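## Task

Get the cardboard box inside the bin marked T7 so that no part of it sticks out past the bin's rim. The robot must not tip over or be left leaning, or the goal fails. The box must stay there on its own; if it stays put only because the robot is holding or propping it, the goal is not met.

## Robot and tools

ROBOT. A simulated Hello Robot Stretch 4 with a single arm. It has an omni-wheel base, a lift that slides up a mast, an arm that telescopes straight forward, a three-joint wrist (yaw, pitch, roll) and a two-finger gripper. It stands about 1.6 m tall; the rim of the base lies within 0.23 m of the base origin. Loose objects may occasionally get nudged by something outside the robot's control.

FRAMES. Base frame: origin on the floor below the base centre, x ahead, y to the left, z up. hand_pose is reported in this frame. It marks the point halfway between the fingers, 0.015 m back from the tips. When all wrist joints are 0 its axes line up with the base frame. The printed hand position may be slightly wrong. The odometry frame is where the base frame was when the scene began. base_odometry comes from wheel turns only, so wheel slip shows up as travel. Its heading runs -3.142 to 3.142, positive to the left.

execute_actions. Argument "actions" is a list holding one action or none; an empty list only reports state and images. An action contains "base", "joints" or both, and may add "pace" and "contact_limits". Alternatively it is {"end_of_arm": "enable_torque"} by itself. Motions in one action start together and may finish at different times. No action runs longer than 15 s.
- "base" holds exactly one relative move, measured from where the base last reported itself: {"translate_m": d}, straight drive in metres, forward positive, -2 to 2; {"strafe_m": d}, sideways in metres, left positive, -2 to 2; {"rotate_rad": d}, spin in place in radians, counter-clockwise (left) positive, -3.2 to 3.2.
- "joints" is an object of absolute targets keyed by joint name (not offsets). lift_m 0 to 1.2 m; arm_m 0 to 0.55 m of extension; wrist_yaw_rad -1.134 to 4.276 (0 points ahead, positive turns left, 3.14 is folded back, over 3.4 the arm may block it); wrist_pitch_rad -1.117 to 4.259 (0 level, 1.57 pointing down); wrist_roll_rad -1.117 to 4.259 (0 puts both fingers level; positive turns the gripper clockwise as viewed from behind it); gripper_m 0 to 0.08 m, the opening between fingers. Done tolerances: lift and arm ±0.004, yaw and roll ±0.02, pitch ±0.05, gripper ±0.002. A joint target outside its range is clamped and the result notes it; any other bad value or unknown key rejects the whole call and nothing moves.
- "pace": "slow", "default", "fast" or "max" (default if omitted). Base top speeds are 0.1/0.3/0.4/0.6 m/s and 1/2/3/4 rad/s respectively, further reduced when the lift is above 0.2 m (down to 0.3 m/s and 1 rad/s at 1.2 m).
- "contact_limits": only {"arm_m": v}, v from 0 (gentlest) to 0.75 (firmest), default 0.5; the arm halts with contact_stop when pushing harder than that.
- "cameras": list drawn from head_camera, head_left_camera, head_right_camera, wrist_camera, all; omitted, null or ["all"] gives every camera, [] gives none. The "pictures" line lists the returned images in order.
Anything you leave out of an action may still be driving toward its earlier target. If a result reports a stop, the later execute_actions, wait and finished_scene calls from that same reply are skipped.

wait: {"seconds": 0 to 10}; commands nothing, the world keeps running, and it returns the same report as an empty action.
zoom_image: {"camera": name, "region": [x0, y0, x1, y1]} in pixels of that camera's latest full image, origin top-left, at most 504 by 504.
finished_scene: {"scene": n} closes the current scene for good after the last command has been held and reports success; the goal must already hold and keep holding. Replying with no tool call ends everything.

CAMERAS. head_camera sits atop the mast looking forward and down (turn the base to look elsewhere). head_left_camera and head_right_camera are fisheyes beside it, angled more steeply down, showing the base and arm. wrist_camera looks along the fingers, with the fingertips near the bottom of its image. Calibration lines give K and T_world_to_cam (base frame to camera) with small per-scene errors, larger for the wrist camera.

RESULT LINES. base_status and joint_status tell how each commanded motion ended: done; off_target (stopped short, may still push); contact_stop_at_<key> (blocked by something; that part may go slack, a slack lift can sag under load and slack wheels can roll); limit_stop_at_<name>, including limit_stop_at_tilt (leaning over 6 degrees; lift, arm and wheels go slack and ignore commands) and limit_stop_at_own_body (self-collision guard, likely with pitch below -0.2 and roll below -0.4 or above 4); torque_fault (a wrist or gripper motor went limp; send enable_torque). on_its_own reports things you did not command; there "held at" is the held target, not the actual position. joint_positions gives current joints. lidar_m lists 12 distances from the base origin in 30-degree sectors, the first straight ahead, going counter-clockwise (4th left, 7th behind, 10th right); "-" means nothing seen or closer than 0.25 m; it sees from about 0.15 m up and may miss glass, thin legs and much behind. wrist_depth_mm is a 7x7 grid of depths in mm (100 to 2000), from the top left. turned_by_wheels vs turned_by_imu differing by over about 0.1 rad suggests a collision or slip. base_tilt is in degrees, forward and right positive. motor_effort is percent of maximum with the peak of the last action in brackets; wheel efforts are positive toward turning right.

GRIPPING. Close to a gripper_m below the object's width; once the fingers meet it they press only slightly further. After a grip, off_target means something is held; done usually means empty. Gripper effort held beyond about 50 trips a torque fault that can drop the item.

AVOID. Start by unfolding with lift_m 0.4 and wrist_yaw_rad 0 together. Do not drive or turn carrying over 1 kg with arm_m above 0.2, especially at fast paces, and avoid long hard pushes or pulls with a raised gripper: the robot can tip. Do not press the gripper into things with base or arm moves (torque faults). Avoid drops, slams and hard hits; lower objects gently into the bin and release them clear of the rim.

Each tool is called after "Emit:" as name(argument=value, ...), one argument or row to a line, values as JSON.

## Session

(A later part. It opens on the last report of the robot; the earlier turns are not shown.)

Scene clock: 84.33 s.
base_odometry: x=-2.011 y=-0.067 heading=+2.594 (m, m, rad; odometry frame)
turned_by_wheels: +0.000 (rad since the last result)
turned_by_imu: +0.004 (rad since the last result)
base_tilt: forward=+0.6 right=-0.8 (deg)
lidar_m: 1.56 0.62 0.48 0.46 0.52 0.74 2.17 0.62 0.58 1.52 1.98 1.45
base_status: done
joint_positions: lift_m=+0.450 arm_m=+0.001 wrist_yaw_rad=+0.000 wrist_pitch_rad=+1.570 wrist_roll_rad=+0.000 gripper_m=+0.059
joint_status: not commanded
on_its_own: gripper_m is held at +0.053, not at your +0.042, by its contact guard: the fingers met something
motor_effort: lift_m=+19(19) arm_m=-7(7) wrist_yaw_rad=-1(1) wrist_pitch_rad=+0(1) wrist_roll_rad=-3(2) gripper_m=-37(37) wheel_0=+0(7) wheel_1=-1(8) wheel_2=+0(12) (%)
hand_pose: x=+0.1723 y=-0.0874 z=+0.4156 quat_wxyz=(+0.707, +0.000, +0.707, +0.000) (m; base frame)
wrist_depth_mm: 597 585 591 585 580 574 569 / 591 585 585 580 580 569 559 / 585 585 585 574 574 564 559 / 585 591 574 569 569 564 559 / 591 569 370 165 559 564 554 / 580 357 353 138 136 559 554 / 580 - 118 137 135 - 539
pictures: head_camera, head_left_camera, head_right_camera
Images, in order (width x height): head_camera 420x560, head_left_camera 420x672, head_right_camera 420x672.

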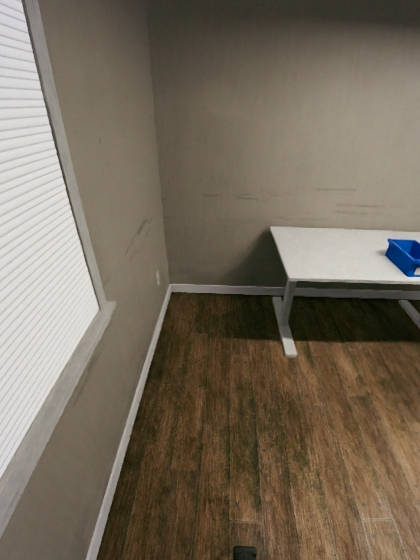

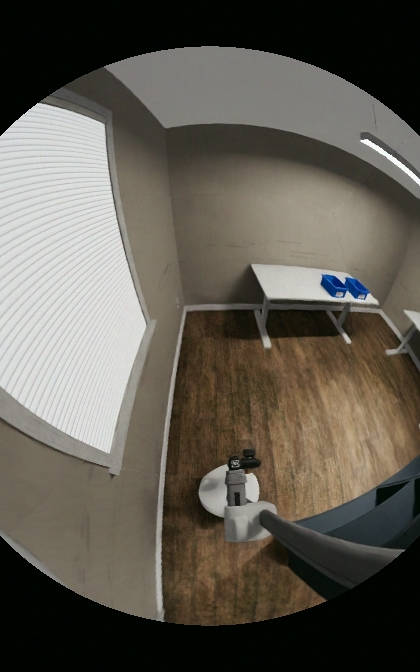

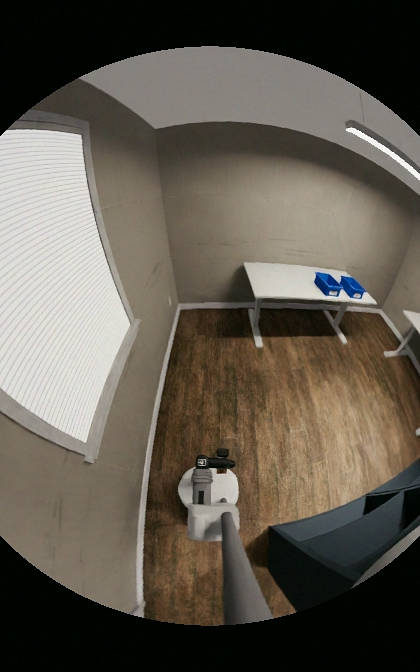

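Emit:
execute_actions(
  actions=[
    {"base":{"translate_m":0.4},"joints":{"wrist_pitch_rad":0.0,"lift_m":0.62}},
  ],
  cameras=[],
)

Emit:
execute_actions(
  actions=[
    {"base":{"strafe_m":-1.1}},
  ],
)

Scene clock: 90.77 s.
base_odometry: x=-2.352 y=+0.141 heading=+2.595 (m, m, rad; odometry frame)
turned_by_wheels: +0.000 (rad since the last result)
turned_by_imu: +0.001 (rad since the last result)
base_tilt: forward=+0.6 right=-0.9 (deg)
lidar_m: 1.68 0.61 0.46 0.44 0.46 0.73 2.08 0.87 1.10 2.44 1.39 1.06
base_status: done
joint_positions: lift_m=+0.620 arm_m=+0.001 wrist_yaw_rad=+0.000 wrist_pitch_rad=+0.004 wrist_roll_rad=+0.000 gripper_m=+0.059
joint_status: all done
on_its_own: gripper_m is held at +0.053, not at your +0.042, by its contact guard: the fingers met something
motor_effort: lift_m=+23(21) arm_m=-6(6) wrist_yaw_rad=-1(1) wrist_pitch_rad=-10(15) wrist_roll_rad=-2(3) gripper_m=-37(38) wheel_0=+1(5) wheel_1=+2(6) wheel_2=+0(12) (%)
hand_pose: x=+0.3848 y=-0.0874 z=+0.7972 quat_wxyz=(+1.000, +0.000, +0.002, +0.000) (m; base frame)
wrist_depth_mm: 820 1160 1661 1661 1618 1618 1618 / 798 1160 1661 1661 1618 1618 1576 / 798 1160 1618 1618 1499 1576 1576 / 798 1138 1618 1618 1576 1537 1576 / 788 1138 1618 165 1576 1160 1118 / 788 1138 1576 137 137 1138 1537 / 768 - 118 137 135 - 1537
pictures: none
No camera images: the call's "cameras" was empty. Leave "cameras" out to get every camera's image.

Scene clock: 95.77 s.
base_odometry: x=-1.780 y=+1.080 heading=+2.595 (m, m, rad; odometry frame)
turned_by_wheels: +0.000 (rad since the last result)
turned_by_imu: -0.002 (rad since the last result)
base_tilt: forward=+0.6 right=-0.8 (deg)
lidar_m: 0.94 1.03 1.62 1.53 1.66 0.81 0.78 0.80 1.12 1.31 1.42 1.00
base_status: done
joint_positions: lift_m=+0.620 arm_m=+0.001 wrist_yaw_rad=+0.000 wrist_pitch_rad=+0.004 wrist_roll_rad=+0.000 gripper_m=+0.059
joint_status: not commanded
on_its_own: gripper_m is held at +0.053, not at your +0.042, by its contact guard: the fingers met something
motor_effort: lift_m=+21(23) arm_m=-6(6) wrist_yaw_rad=+0(1) wrist_pitch_rad=-10(10) wrist_roll_rad=-3(2) gripper_m=-37(36) wheel_0=+0(9) wheel_1=+0(9) wheel_2=+0(2) (%)
hand_pose: x=+0.3848 y=-0.0874 z=+0.7973 quat_wxyz=(+1.000, +0.000, +0.002, +0.000) (m; base frame)
wrist_depth_mm: 1618 1661 1618 1618 1618 1576 1576 / 1661 1661 1576 1537 1576 1576 1576 / 1661 1661 1576 1576 1661 1537 1576 / 1618 1618 1576 1576 1537 1576 1537 / 1618 1308 1229 165 798 788 1160 / 1537 1182 759 137 137 1499 1537 / 1576 - 118 137 135 - 1499
pictures: head_camera, head_left_camera, head_right_camera, wrist_camera
camera_calibration (this result's frames):
wrist_camera: T_world_to_cam=[[0.0184681, -0.999686, -0.0169467, -0.0745113], [0.0200734, 0.0173169, -0.999649, 0.849939], [0.999628, 0.0181214, 0.0203869, -0.246637], [0, 0, 0, 1]] pos_world=[0.23086, -0.0847369, 0.853406]
Images, in order (width x height): head_camera 420x560, head_left_camera 420x672, head_right_camera 420x672, wrist_camera 616x392.

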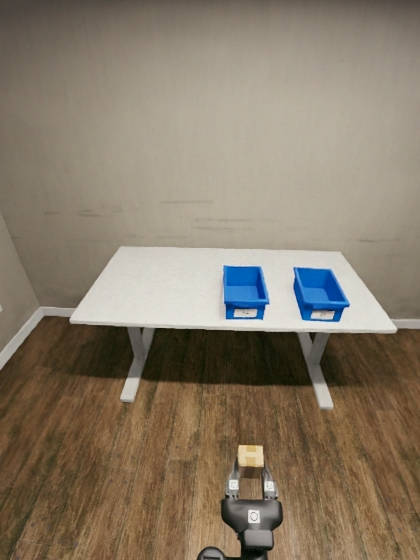

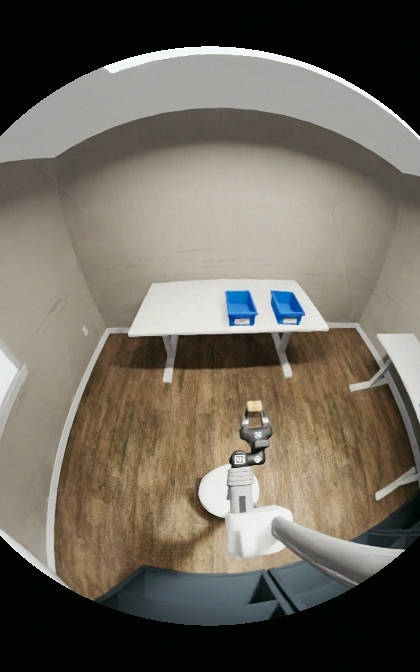

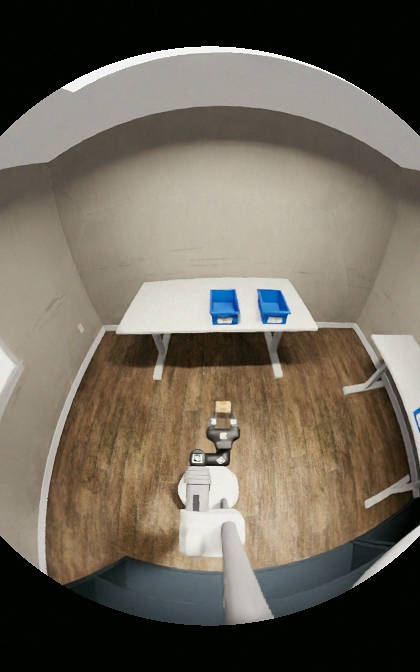

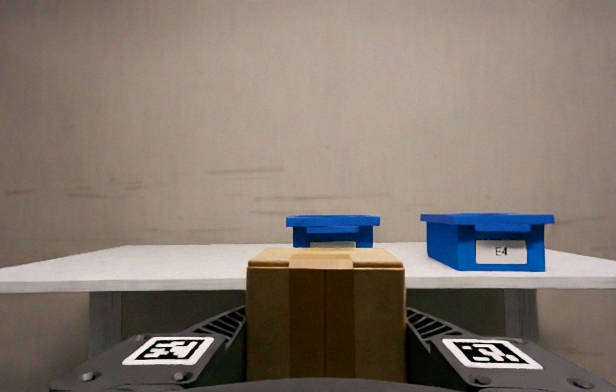

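Emit:
execute_actions(
  actions=[
    {"joints":{"wrist_yaw_rad":0.35}},
  ],
  cameras=["wrist_camera"],
)

Emit:
execute_actions(
  actions=[
    {"joints":{"wrist_yaw_rad":-1.1}},
  ],
  cameras=["wrist_camera","head_right_camera"],
)

Scene clock: 98.70 s.
base_odometry: x=-1.780 y=+1.080 heading=+2.595 (m, m, rad; odometry frame)
turned_by_wheels: +0.000 (rad since the last result)
turned_by_imu: +0.000 (rad since the last result)
base_tilt: forward=+0.5 right=-0.8 (deg)
lidar_m: 0.94 1.01 1.61 1.53 1.67 0.81 0.75 0.80 1.14 1.33 1.43 1.00
base_status: not commanded
joint_positions: lift_m=+0.620 arm_m=+0.001 wrist_yaw_rad=+0.350 wrist_pitch_rad=+0.004 wrist_roll_rad=+0.000 gripper_m=+0.059
joint_status: all done
on_its_own: gripper_m is held at +0.053, not at your +0.042, by its contact guard: the fingers met something
motor_effort: lift_m=+21(21) arm_m=-6(6) wrist_yaw_rad=+0(8) wrist_pitch_rad=-12(10) wrist_roll_rad=-3(3) gripper_m=-36(38) wheel_0=+0(0) wheel_1=+0(0) wheel_2=+0(0) (%)
hand_pose: x=+0.4019 y=-0.0093 z=+0.7973 quat_wxyz=(+0.985, +0.000, +0.002, +0.174) (m; base frame)
wrist_depth_mm: 1661 - 1921 1708 1537 1430 1308 / 1661 - 1921 1661 1576 1397 1308 / 1661 - 1863 1661 1537 1366 1336 / 1708 1983 1808 1708 1537 1397 1281 / 1618 - 1255 165 1160 699 1138 / 1661 1983 1756 138 136 1336 1255 / 1576 - 118 137 135 - 1255
pictures: wrist_camera
camera_calibration (this result's frames):
wrist_camera: T_world_to_cam=[[0.359852, -0.932856, -0.0169468, -0.133272], [0.0129327, 0.0231491, -0.999648, 0.851168], [0.93292, 0.359506, 0.0203946, -0.235148], [0, 0, 0, 1]] pos_world=[0.256324, -0.0594903, 0.853406]
Images, in order (width x height): wrist_camera 616x392.

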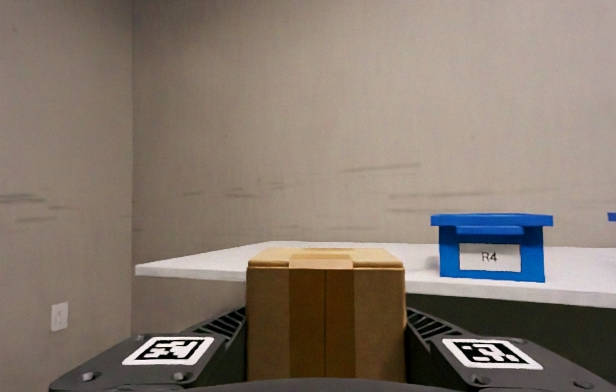

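Scene clock: 100.10 s.
base_odometry: x=-1.780 y=+1.080 heading=+2.595 (m, m, rad; odometry frame)
turned_by_wheels: +0.000 (rad since the last result)
turned_by_imu: +0.000 (rad since the last result)
base_tilt: forward=+0.7 right=-0.8 (deg)
lidar_m: 0.96 0.98 1.61 1.55 1.69 0.78 0.76 0.81 1.13 1.33 1.43 0.99
base_status: not commanded
joint_positions: lift_m=+0.620 arm_m=+0.001 wrist_yaw_rad=-1.100 wrist_pitch_rad=+0.004 wrist_roll_rad=+0.000 gripper_m=+0.059
joint_status: all done
on_its_own: gripper_m is held at +0.053, not at your +0.042, by its contact guard: the fingers met something
motor_effort: lift_m=+21(21) arm_m=-6(6) wrist_yaw_rad=-1(8) wrist_pitch_rad=-10(11) wrist_roll_rad=-2(3) gripper_m=-34(37) wheel_0=+0(0) wheel_1=+0(0) wheel_2=+0(0) (%)
hand_pose: x=+0.1908 y=-0.2292 z=+0.7973 quat_wxyz=(+0.853, +0.001, +0.001, -0.523) (m; base frame)
wrist_depth_mm: 1576 1863 - - - 1921 1808 / 1576 1863 - - - 1921 1756 / 1499 1808 - - - 1921 1708 / 1537 1863 - - - 1983 1756 / 820 1808 - 164 1661 1661 1182 / 1098 1863 - 137 136 1863 1708 / 1255 - 118 137 135 - 1661
pictures: head_right_camera, wrist_camera
camera_calibration (this result's frames):
wrist_camera: T_world_to_cam=[[-0.882359, -0.470272, -0.0169457, 0.0805328], [0.0245455, -0.0100329, -0.999648, 0.84917], [0.469936, -0.882465, 0.0203957, -0.155451], [0, 0, 0, 1]] pos_world=[0.123268, -0.0907881, 0.853406]
Images, in order (width x height): head_right_camera 420x672, wrist_camera 616x392.

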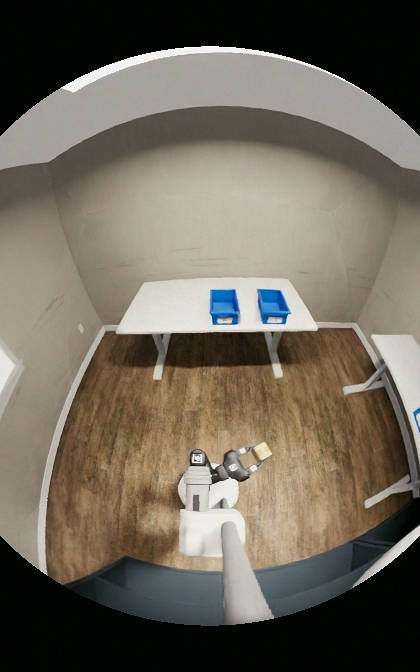

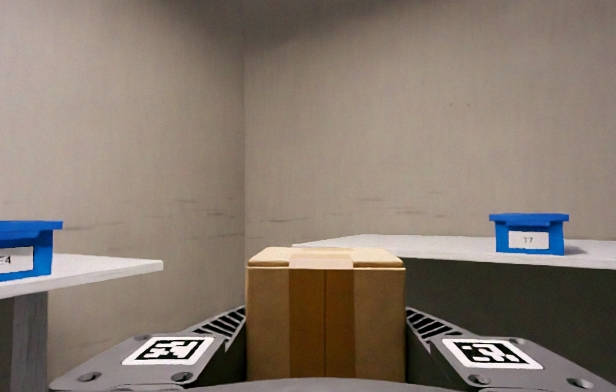

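T7 appears to be on the right table. Turn to face it.

Emit:
execute_actions(
  actions=[
    {"base":{"rotate_rad":-1.57},"joints":{"wrist_yaw_rad":0.3}},
  ],
)

Scene clock: 103.40 s.
base_odometry: x=-1.780 y=+1.080 heading=+1.025 (m, m, rad; odometry frame)
turned_by_wheels: -1.570 (rad since the last result)
turned_by_imu: -1.553 (rad since the last result)
base_tilt: forward=+0.7 right=-0.8 (deg)
lidar_m: 1.33 1.41 1.01 0.95 1.02 1.62 1.56 1.67 0.77 0.75 0.77 1.14
base_status: done
joint_positions: lift_m=+0.620 arm_m=+0.001 wrist_yaw_rad=+0.300 wrist_pitch_rad=+0.003 wrist_roll_rad=+0.000 gripper_m=+0.059
joint_status: all done
on_its_own: gripper_m is held at +0.053, not at your +0.042, by its contact guard: the fingers met something
motor_effort: lift_m=+21(21) arm_m=-6(6) wrist_yaw_rad=+0(6) wrist_pitch_rad=-9(10) wrist_roll_rad=-2(3) gripper_m=-36(39) wheel_0=+2(5) wheel_1=+1(9) wheel_2=+0(7) (%)
hand_pose: x=+0.4011 y=-0.0207 z=+0.7974 quat_wxyz=(+0.989, +0.000, +0.002, +0.149) (m; base frame)
wrist_depth_mm: 1863 - - - 1983 1808 1708 / 1863 - - - 1921 1756 1756 / 1863 - - - 1863 1808 1618 / 1983 - - - 1808 1756 1661 / 1921 - - 165 1138 1042 1138 / 1808 - - 138 137 1756 1618 / 1863 - 118 137 135 - 1618
pictures: head_camera, head_left_camera, head_right_camera, wrist_camera
camera_calibration (this result's frames):
wrist_camera: T_world_to_cam=[[0.312919, -0.949629, -0.0169438, -0.125194], [0.0141637, 0.0225035, -0.999646, 0.85098], [0.949674, 0.312568, 0.020492, -0.238105], [0, 0, 0, 1]] pos_world=[0.253245, -0.0636138, 0.853437]
Images, in order (width x height): head_camera 420x560, head_left_camera 420x672, head_right_camera 420x672, wrist_camera 616x392.

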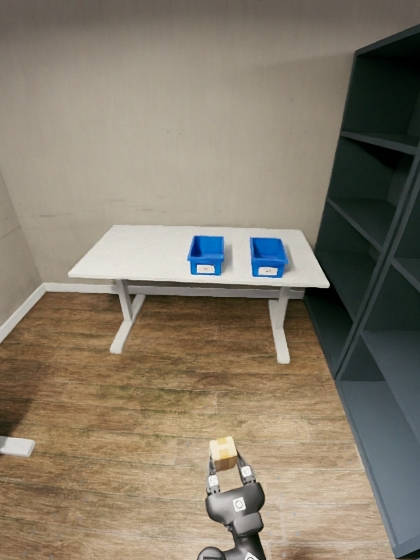

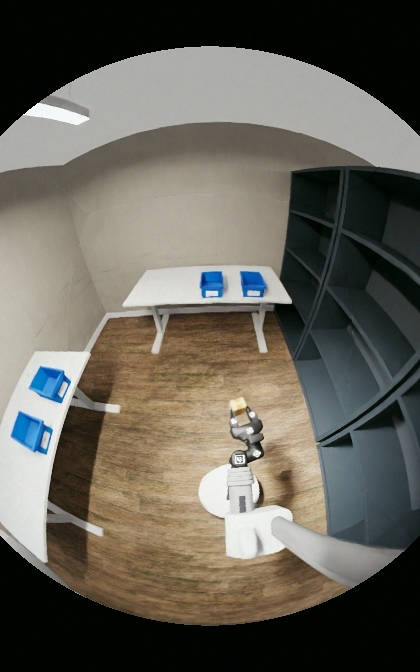

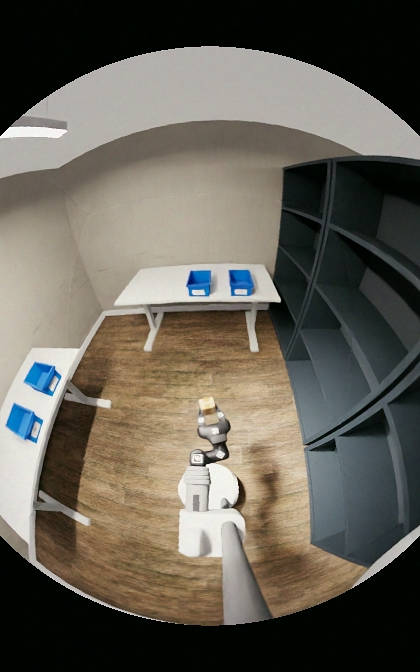

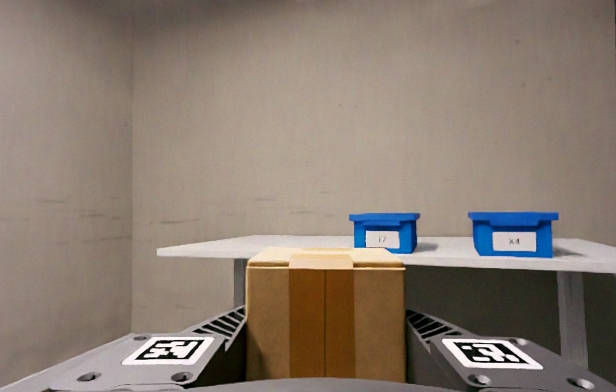

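Emit:
execute_actions(
  actions=[
    {"base":{"translate_m":0.85},"joints":{"wrist_yaw_rad":0,"wrist_pitch_rad":1.57,"lift_m":0.97}},
  ],
  cameras=[],
)

Emit:
execute_actions(
  actions=[
    {"base":{"strafe_m":0.135},"joints":{"arm_m":0.45}},
  ],
)

Scene clock: 113.13 s.
base_odometry: x=-1.339 y=+1.807 heading=+1.025 (m, m, rad; odometry frame)
turned_by_wheels: +0.000 (rad since the last result)
turned_by_imu: +0.001 (rad since the last result)
base_tilt: forward=+0.7 right=-0.8 (deg)
lidar_m: 0.47 0.49 0.73 0.96 1.01 1.45 2.44 1.13 0.82 0.77 0.65 0.50
base_status: done
joint_positions: lift_m=+0.970 arm_m=+0.001 wrist_yaw_rad=+0.000 wrist_pitch_rad=+1.570 wrist_roll_rad=+0.000 gripper_m=+0.059
joint_status: all done
on_its_own: gripper_m is held at +0.053, not at your +0.042, by its contact guard: the fingers met something
motor_effort: lift_m=+21(21) arm_m=-6(6) wrist_yaw_rad=-1(9) wrist_pitch_rad=+1(7) wrist_roll_rad=-3(2) gripper_m=-38(35) wheel_0=+0(8) wheel_1=+0(6) wheel_2=+0(11) (%)
hand_pose: x=+0.1723 y=-0.0874 z=+0.9354 quat_wxyz=(+0.707, +0.000, +0.707, +0.000) (m; base frame)
wrist_depth_mm: 1160 1138 1118 1118 1098 1118 1060 / 1160 1160 1118 1138 1118 1098 1078 / 1138 1098 1098 1078 1098 1118 1060 / 1138 1098 1118 1078 1098 1060 1060 / 1098 1098 1098 165 1078 1098 1078 / 1118 1118 878 137 136 1078 1042 / 1098 - 118 137 135 - 1042
pictures: none
No camera images: the call's "cameras" was empty. Leave "cameras" out to get every camera's image.

Scene clock: 115.53 s.
base_odometry: x=-1.454 y=+1.877 heading=+1.025 (m, m, rad; odometry frame)
turned_by_wheels: +0.000 (rad since the last result)
turned_by_imu: +0.000 (rad since the last result)
base_tilt: forward=+0.7 right=-0.8 (deg)
lidar_m: 0.48 0.53 0.74 0.83 0.85 1.24 2.43 1.33 0.95 0.89 0.69 0.50
base_status: done
joint_positions: lift_m=+0.970 arm_m=+0.449 wrist_yaw_rad=+0.000 wrist_pitch_rad=+1.570 wrist_roll_rad=+0.000 gripper_m=+0.059
joint_status: all done
on_its_own: gripper_m is held at +0.053, not at your +0.042, by its contact guard: the fingers met something
motor_effort: lift_m=+21(21) arm_m=+6(7) wrist_yaw_rad=+0(1) wrist_pitch_rad=-2(2) wrist_roll_rad=-2(3) gripper_m=-38(37) wheel_0=+0(8) wheel_1=-2(9) wheel_2=-1(1) (%)
hand_pose: x=+0.6199 y=-0.0874 z=+0.9354 quat_wxyz=(+0.707, +0.000, +0.707, +0.000) (m; base frame)
wrist_depth_mm: 387 384 283 282 268 368 370 / 384 379 347 370 338 366 364 / 379 377 364 368 340 364 362 / 379 377 364 364 342 362 359 / 375 373 362 165 254 359 357 / 373 370 264 137 137 357 355 / 373 - 118 137 135 - 355
pictures: head_camera, head_left_camera, head_right_camera, wrist_camera
camera_calibration (this result's frames):
wrist_camera: T_world_to_cam=[[-0.0162911, -0.999695, -0.0185733, -0.0534376], [-0.99956, 0.0167438, -0.0244883, 0.703129], [0.0247919, 0.0181662, -0.999528, 1.07391], [0, 0, 0, 1]] pos_world=[0.675325, -0.0847032, 1.08962]
Images, in order (width x height): head_camera 420x560, head_left_camera 420x672, head_right_camera 420x672, wrist_camera 616x392.

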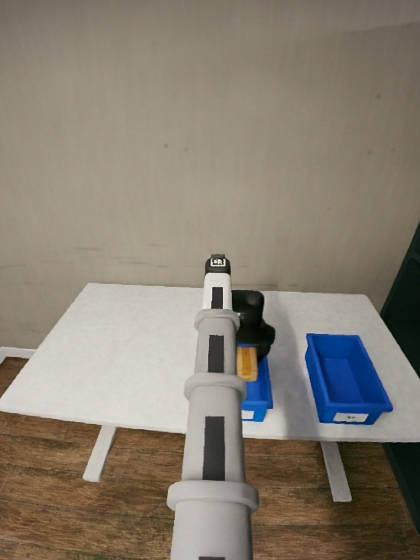

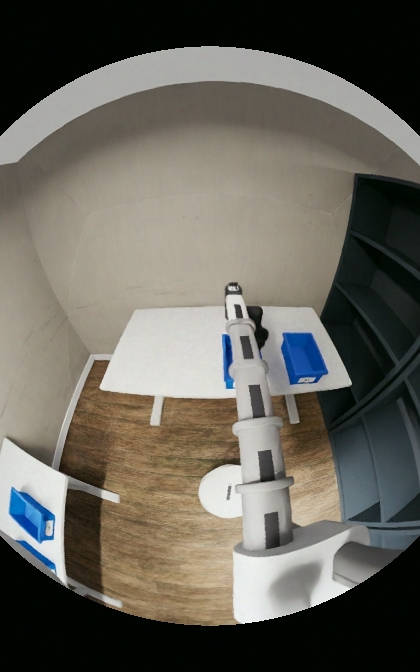

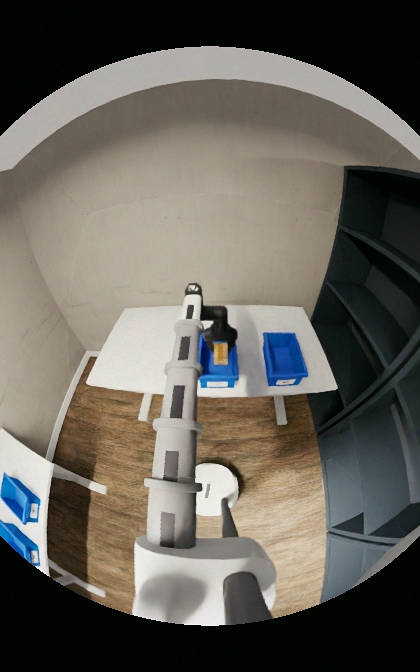

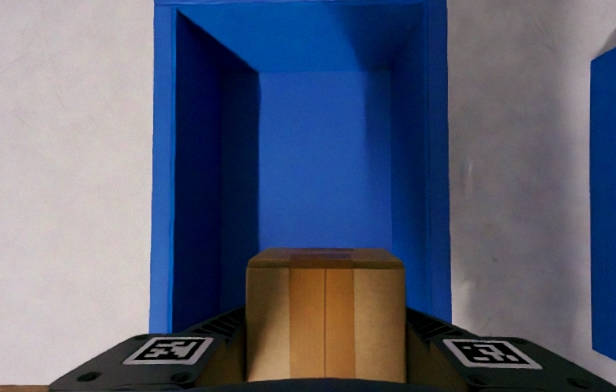

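Emit:
execute_actions(
  actions=[
    {"base":{"strafe_m":0.011},"joints":{"arm_m":0.485,"lift_m":0.88}},
  ],
  cameras=["wrist_camera"],
)

Scene clock: 119.50 s.
base_odometry: x=-1.464 y=+1.883 heading=+1.025 (m, m, rad; odometry frame)
turned_by_wheels: +0.000 (rad since the last result)
turned_by_imu: +0.000 (rad since the last result)
base_tilt: forward=+0.6 right=-0.9 (deg)
lidar_m: 0.48 0.51 0.76 0.80 0.85 1.20 2.45 1.31 0.97 0.90 0.70 0.51
base_status: done
joint_positions: lift_m=+0.880 arm_m=+0.484 wrist_yaw_rad=+0.000 wrist_pitch_rad=+1.570 wrist_roll_rad=+0.000 gripper_m=+0.059
joint_status: all done
on_its_own: gripper_m is held at +0.053, not at your +0.042, by its contact guard: the fingers met something
motor_effort: lift_m=+18(19) arm_m=+6(7) wrist_yaw_rad=-1(1) wrist_pitch_rad=+0(2) wrist_roll_rad=-2(1) gripper_m=-37(36) wheel_0=-2(8) wheel_1=+2(7) wheel_2=+0(0) (%)
hand_pose: x=+0.6549 y=-0.0874 z=+0.8457 quat_wxyz=(+0.707, +0.000, +0.707, +0.000) (m; base frame)
wrist_depth_mm: 290 172 213 213 213 185 276 / 289 172 281 279 277 185 273 / 286 171 278 276 274 185 272 / 286 172 277 274 272 185 271 / 282 172 274 165 270 185 270 / 282 171 232 137 137 185 153 / 281 - 118 137 135 - 267
pictures: wrist_camera
camera_calibration (this result's frames):
wrist_camera: T_world_to_cam=[[-0.0164481, -0.999692, -0.0185695, -0.0544355], [-0.999563, 0.0168966, -0.0242573, 0.735665], [0.0245636, 0.0181624, -0.999533, 0.983496], [0, 0, 0, 1]] pos_world=[0.71029, -0.0847117, 0.999872]
Images, in order (width x height): wrist_camera 616x392.

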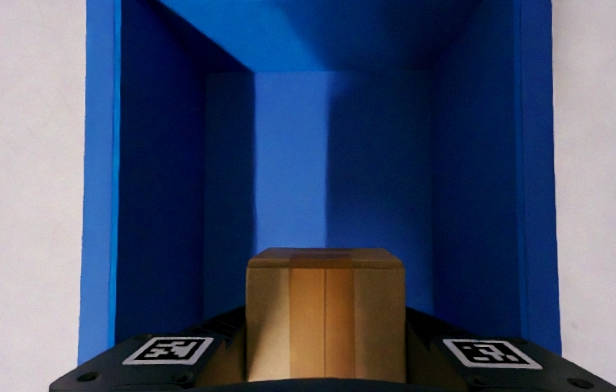

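Emit:
execute_actions(
  actions=[
    {"joints":{"lift_m":0.812},"pace":"slow"},
  ],
  cameras=["wrist_camera"],
)

Emit:
execute_actions(
  actions=[
    {"joints":{"gripper_m":0.075}},
  ],
  cameras=[],
)

Emit:
execute_actions(
  actions=[
    {"joints":{"lift_m":0.95}},
  ],
)

Scene clock: 124.30 s.
base_odometry: x=-1.464 y=+1.883 heading=+1.025 (m, m, rad; odometry frame)
turned_by_wheels: +0.000 (rad since the last result)
turned_by_imu: +0.000 (rad since the last result)
base_tilt: forward=+0.7 right=-0.8 (deg)
lidar_m: 0.48 0.53 0.73 0.81 0.85 1.20 2.43 1.28 0.98 0.92 0.69 0.52
base_status: not commanded
joint_positions: lift_m=+0.812 arm_m=+0.484 wrist_yaw_rad=+0.000 wrist_pitch_rad=+1.570 wrist_roll_rad=+0.000 gripper_m=+0.059
joint_status: all done
on_its_own: gripper_m is held at +0.053, not at your +0.042, by its contact guard: the fingers met something
motor_effort: lift_m=+18(21) arm_m=+7(6) wrist_yaw_rad=+0(0) wrist_pitch_rad=+0(0) wrist_roll_rad=-2(1) gripper_m=-35(37) wheel_0=-2(2) wheel_1=+2(2) wheel_2=+0(0) (%)
hand_pose: x=+0.6549 y=-0.0874 z=+0.7777 quat_wxyz=(+0.707, +0.000, +0.707, +0.000) (m; base frame)
wrist_depth_mm: 119 173 212 211 208 185 135 / 118 172 211 209 208 185 135 / 118 171 208 208 206 185 134 / 118 171 208 206 204 184 133 / 118 172 206 165 203 185 135 / 118 171 206 137 136 185 135 / 116 - 118 137 135 - -
pictures: wrist_camera
camera_calibration (this result's frames):
wrist_camera: T_world_to_cam=[[-0.0164486, -0.999692, -0.0185695, -0.0556976], [-0.999563, 0.016897, -0.0242572, 0.734016], [0.0245635, 0.0181624, -0.999533, 0.915547], [0, 0, 0, 1]] pos_world=[0.71029, -0.0847117, 0.931891]
Images, in order (width x height): wrist_camera 616x392.

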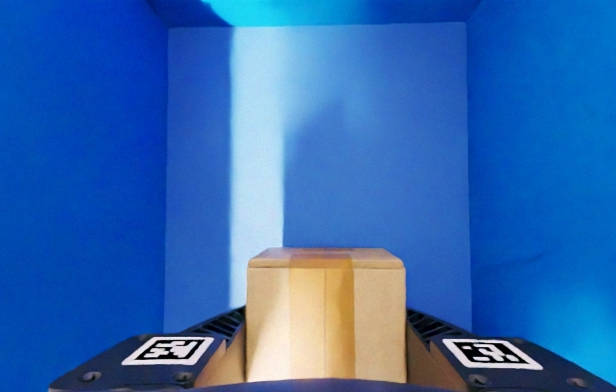

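Scene clock: 125.13 s.
base_odometry: x=-1.464 y=+1.883 heading=+1.025 (m, m, rad; odometry frame)
turned_by_wheels: +0.000 (rad since the last result)
turned_by_imu: +0.000 (rad since the last result)
base_tilt: forward=+0.6 right=-0.8 (deg)
lidar_m: 0.50 0.52 0.76 0.81 0.86 1.17 2.43 1.31 0.97 0.89 0.70 0.49
base_status: not commanded
joint_positions: lift_m=+0.812 arm_m=+0.484 wrist_yaw_rad=+0.000 wrist_pitch_rad=+1.570 wrist_roll_rad=+0.000 gripper_m=+0.075
joint_status: all done
motor_effort: lift_m=+18(18) arm_m=+6(6) wrist_yaw_rad=+1(0) wrist_pitch_rad=-2(1) wrist_roll_rad=-2(2) gripper_m=+0(31) wheel_0=-2(2) wheel_1=+2(2) wheel_2=+0(0) (%)
hand_pose: x=+0.6549 y=-0.0874 z=+0.7777 quat_wxyz=(+0.707, +0.000, +0.707, +0.000) (m; base frame)
wrist_depth_mm: 119 173 211 209 208 186 135 / 118 172 211 210 207 184 134 / 118 172 208 208 207 184 134 / 118 172 208 206 204 184 134 / 118 172 208 160 204 185 134 / 118 172 205 154 154 172 135 / 113 - 132 153 152 107 -
pictures: none
No camera images: the call's "cameras" was empty. Leave "cameras" out to get every camera's image.

Scene clock: 126.77 s.
base_odometry: x=-1.464 y=+1.883 heading=+1.025 (m, m, rad; odometry frame)
turned_by_wheels: +0.000 (rad since the last result)
turned_by_imu: +0.000 (rad since the last result)
base_tilt: forward=+0.6 right=-0.9 (deg)
lidar_m: 0.48 0.54 0.74 0.82 0.85 1.20 2.44 1.32 0.97 0.92 0.69 0.50
base_status: not commanded
joint_positions: lift_m=+0.950 arm_m=+0.484 wrist_yaw_rad=+0.000 wrist_pitch_rad=+1.570 wrist_roll_rad=+0.000 gripper_m=+0.075
joint_status: all done
motor_effort: lift_m=+22(21) arm_m=+6(6) wrist_yaw_rad=-1(1) wrist_pitch_rad=-2(2) wrist_roll_rad=-2(1) gripper_m=+1(2) wheel_0=-2(2) wheel_1=+2(2) wheel_2=+0(0) (%)
hand_pose: x=+0.6549 y=-0.0874 z=+0.9154 quat_wxyz=(+0.707, +0.000, +0.707, +0.000) (m; base frame)
wrist_depth_mm: 364 359 242 242 232 347 347 / 364 359 281 306 298 345 345 / 362 353 319 347 343 345 342 / 353 355 317 347 342 340 342 / 353 351 319 293 342 340 338 / 351 349 256 291 334 242 336 / 353 - 132 336 334 106 -
pictures: head_camera, head_left_camera, head_right_camera, wrist_camera
camera_calibration (this result's frames):
wrist_camera: T_world_to_cam=[[-0.0164492, -0.999692, -0.0185695, -0.0531409], [-0.999563, 0.0168977, -0.0242561, 0.737356], [0.0245624, 0.0181624, -0.999533, 1.05314], [0, 0, 0, 1]] pos_world=[0.710292, -0.0847117, 1.06955]
Images, in order (width x height): head_camera 420x560, head_left_camera 420x672, head_right_camera 420x672, wrist_camera 616x392.

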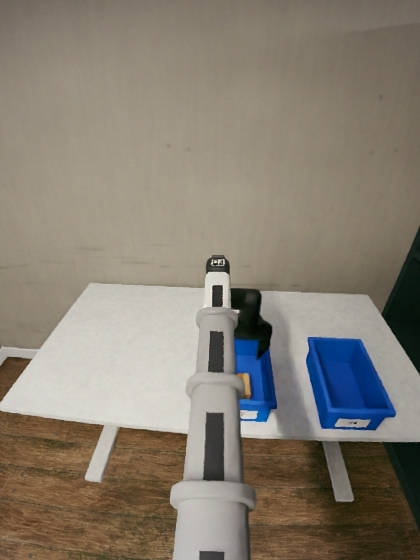

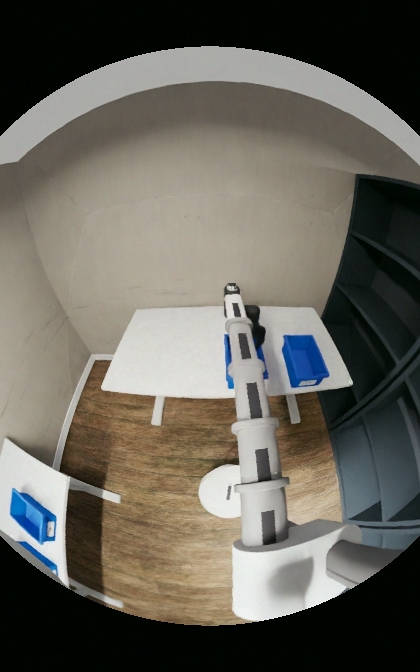

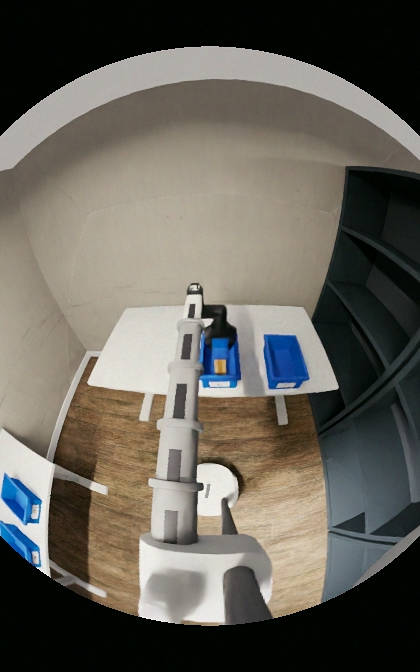

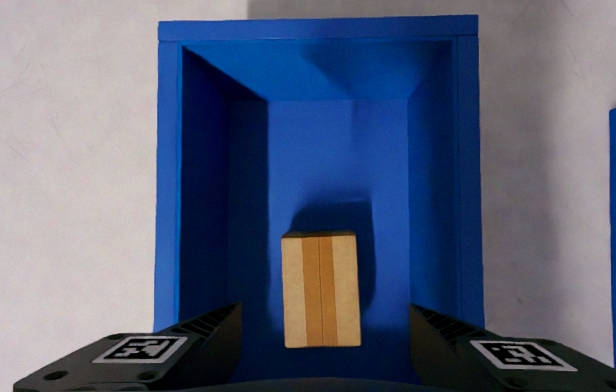

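Emit:
finished_scene(
  scene=2,
)

The scene is finished: the task was done.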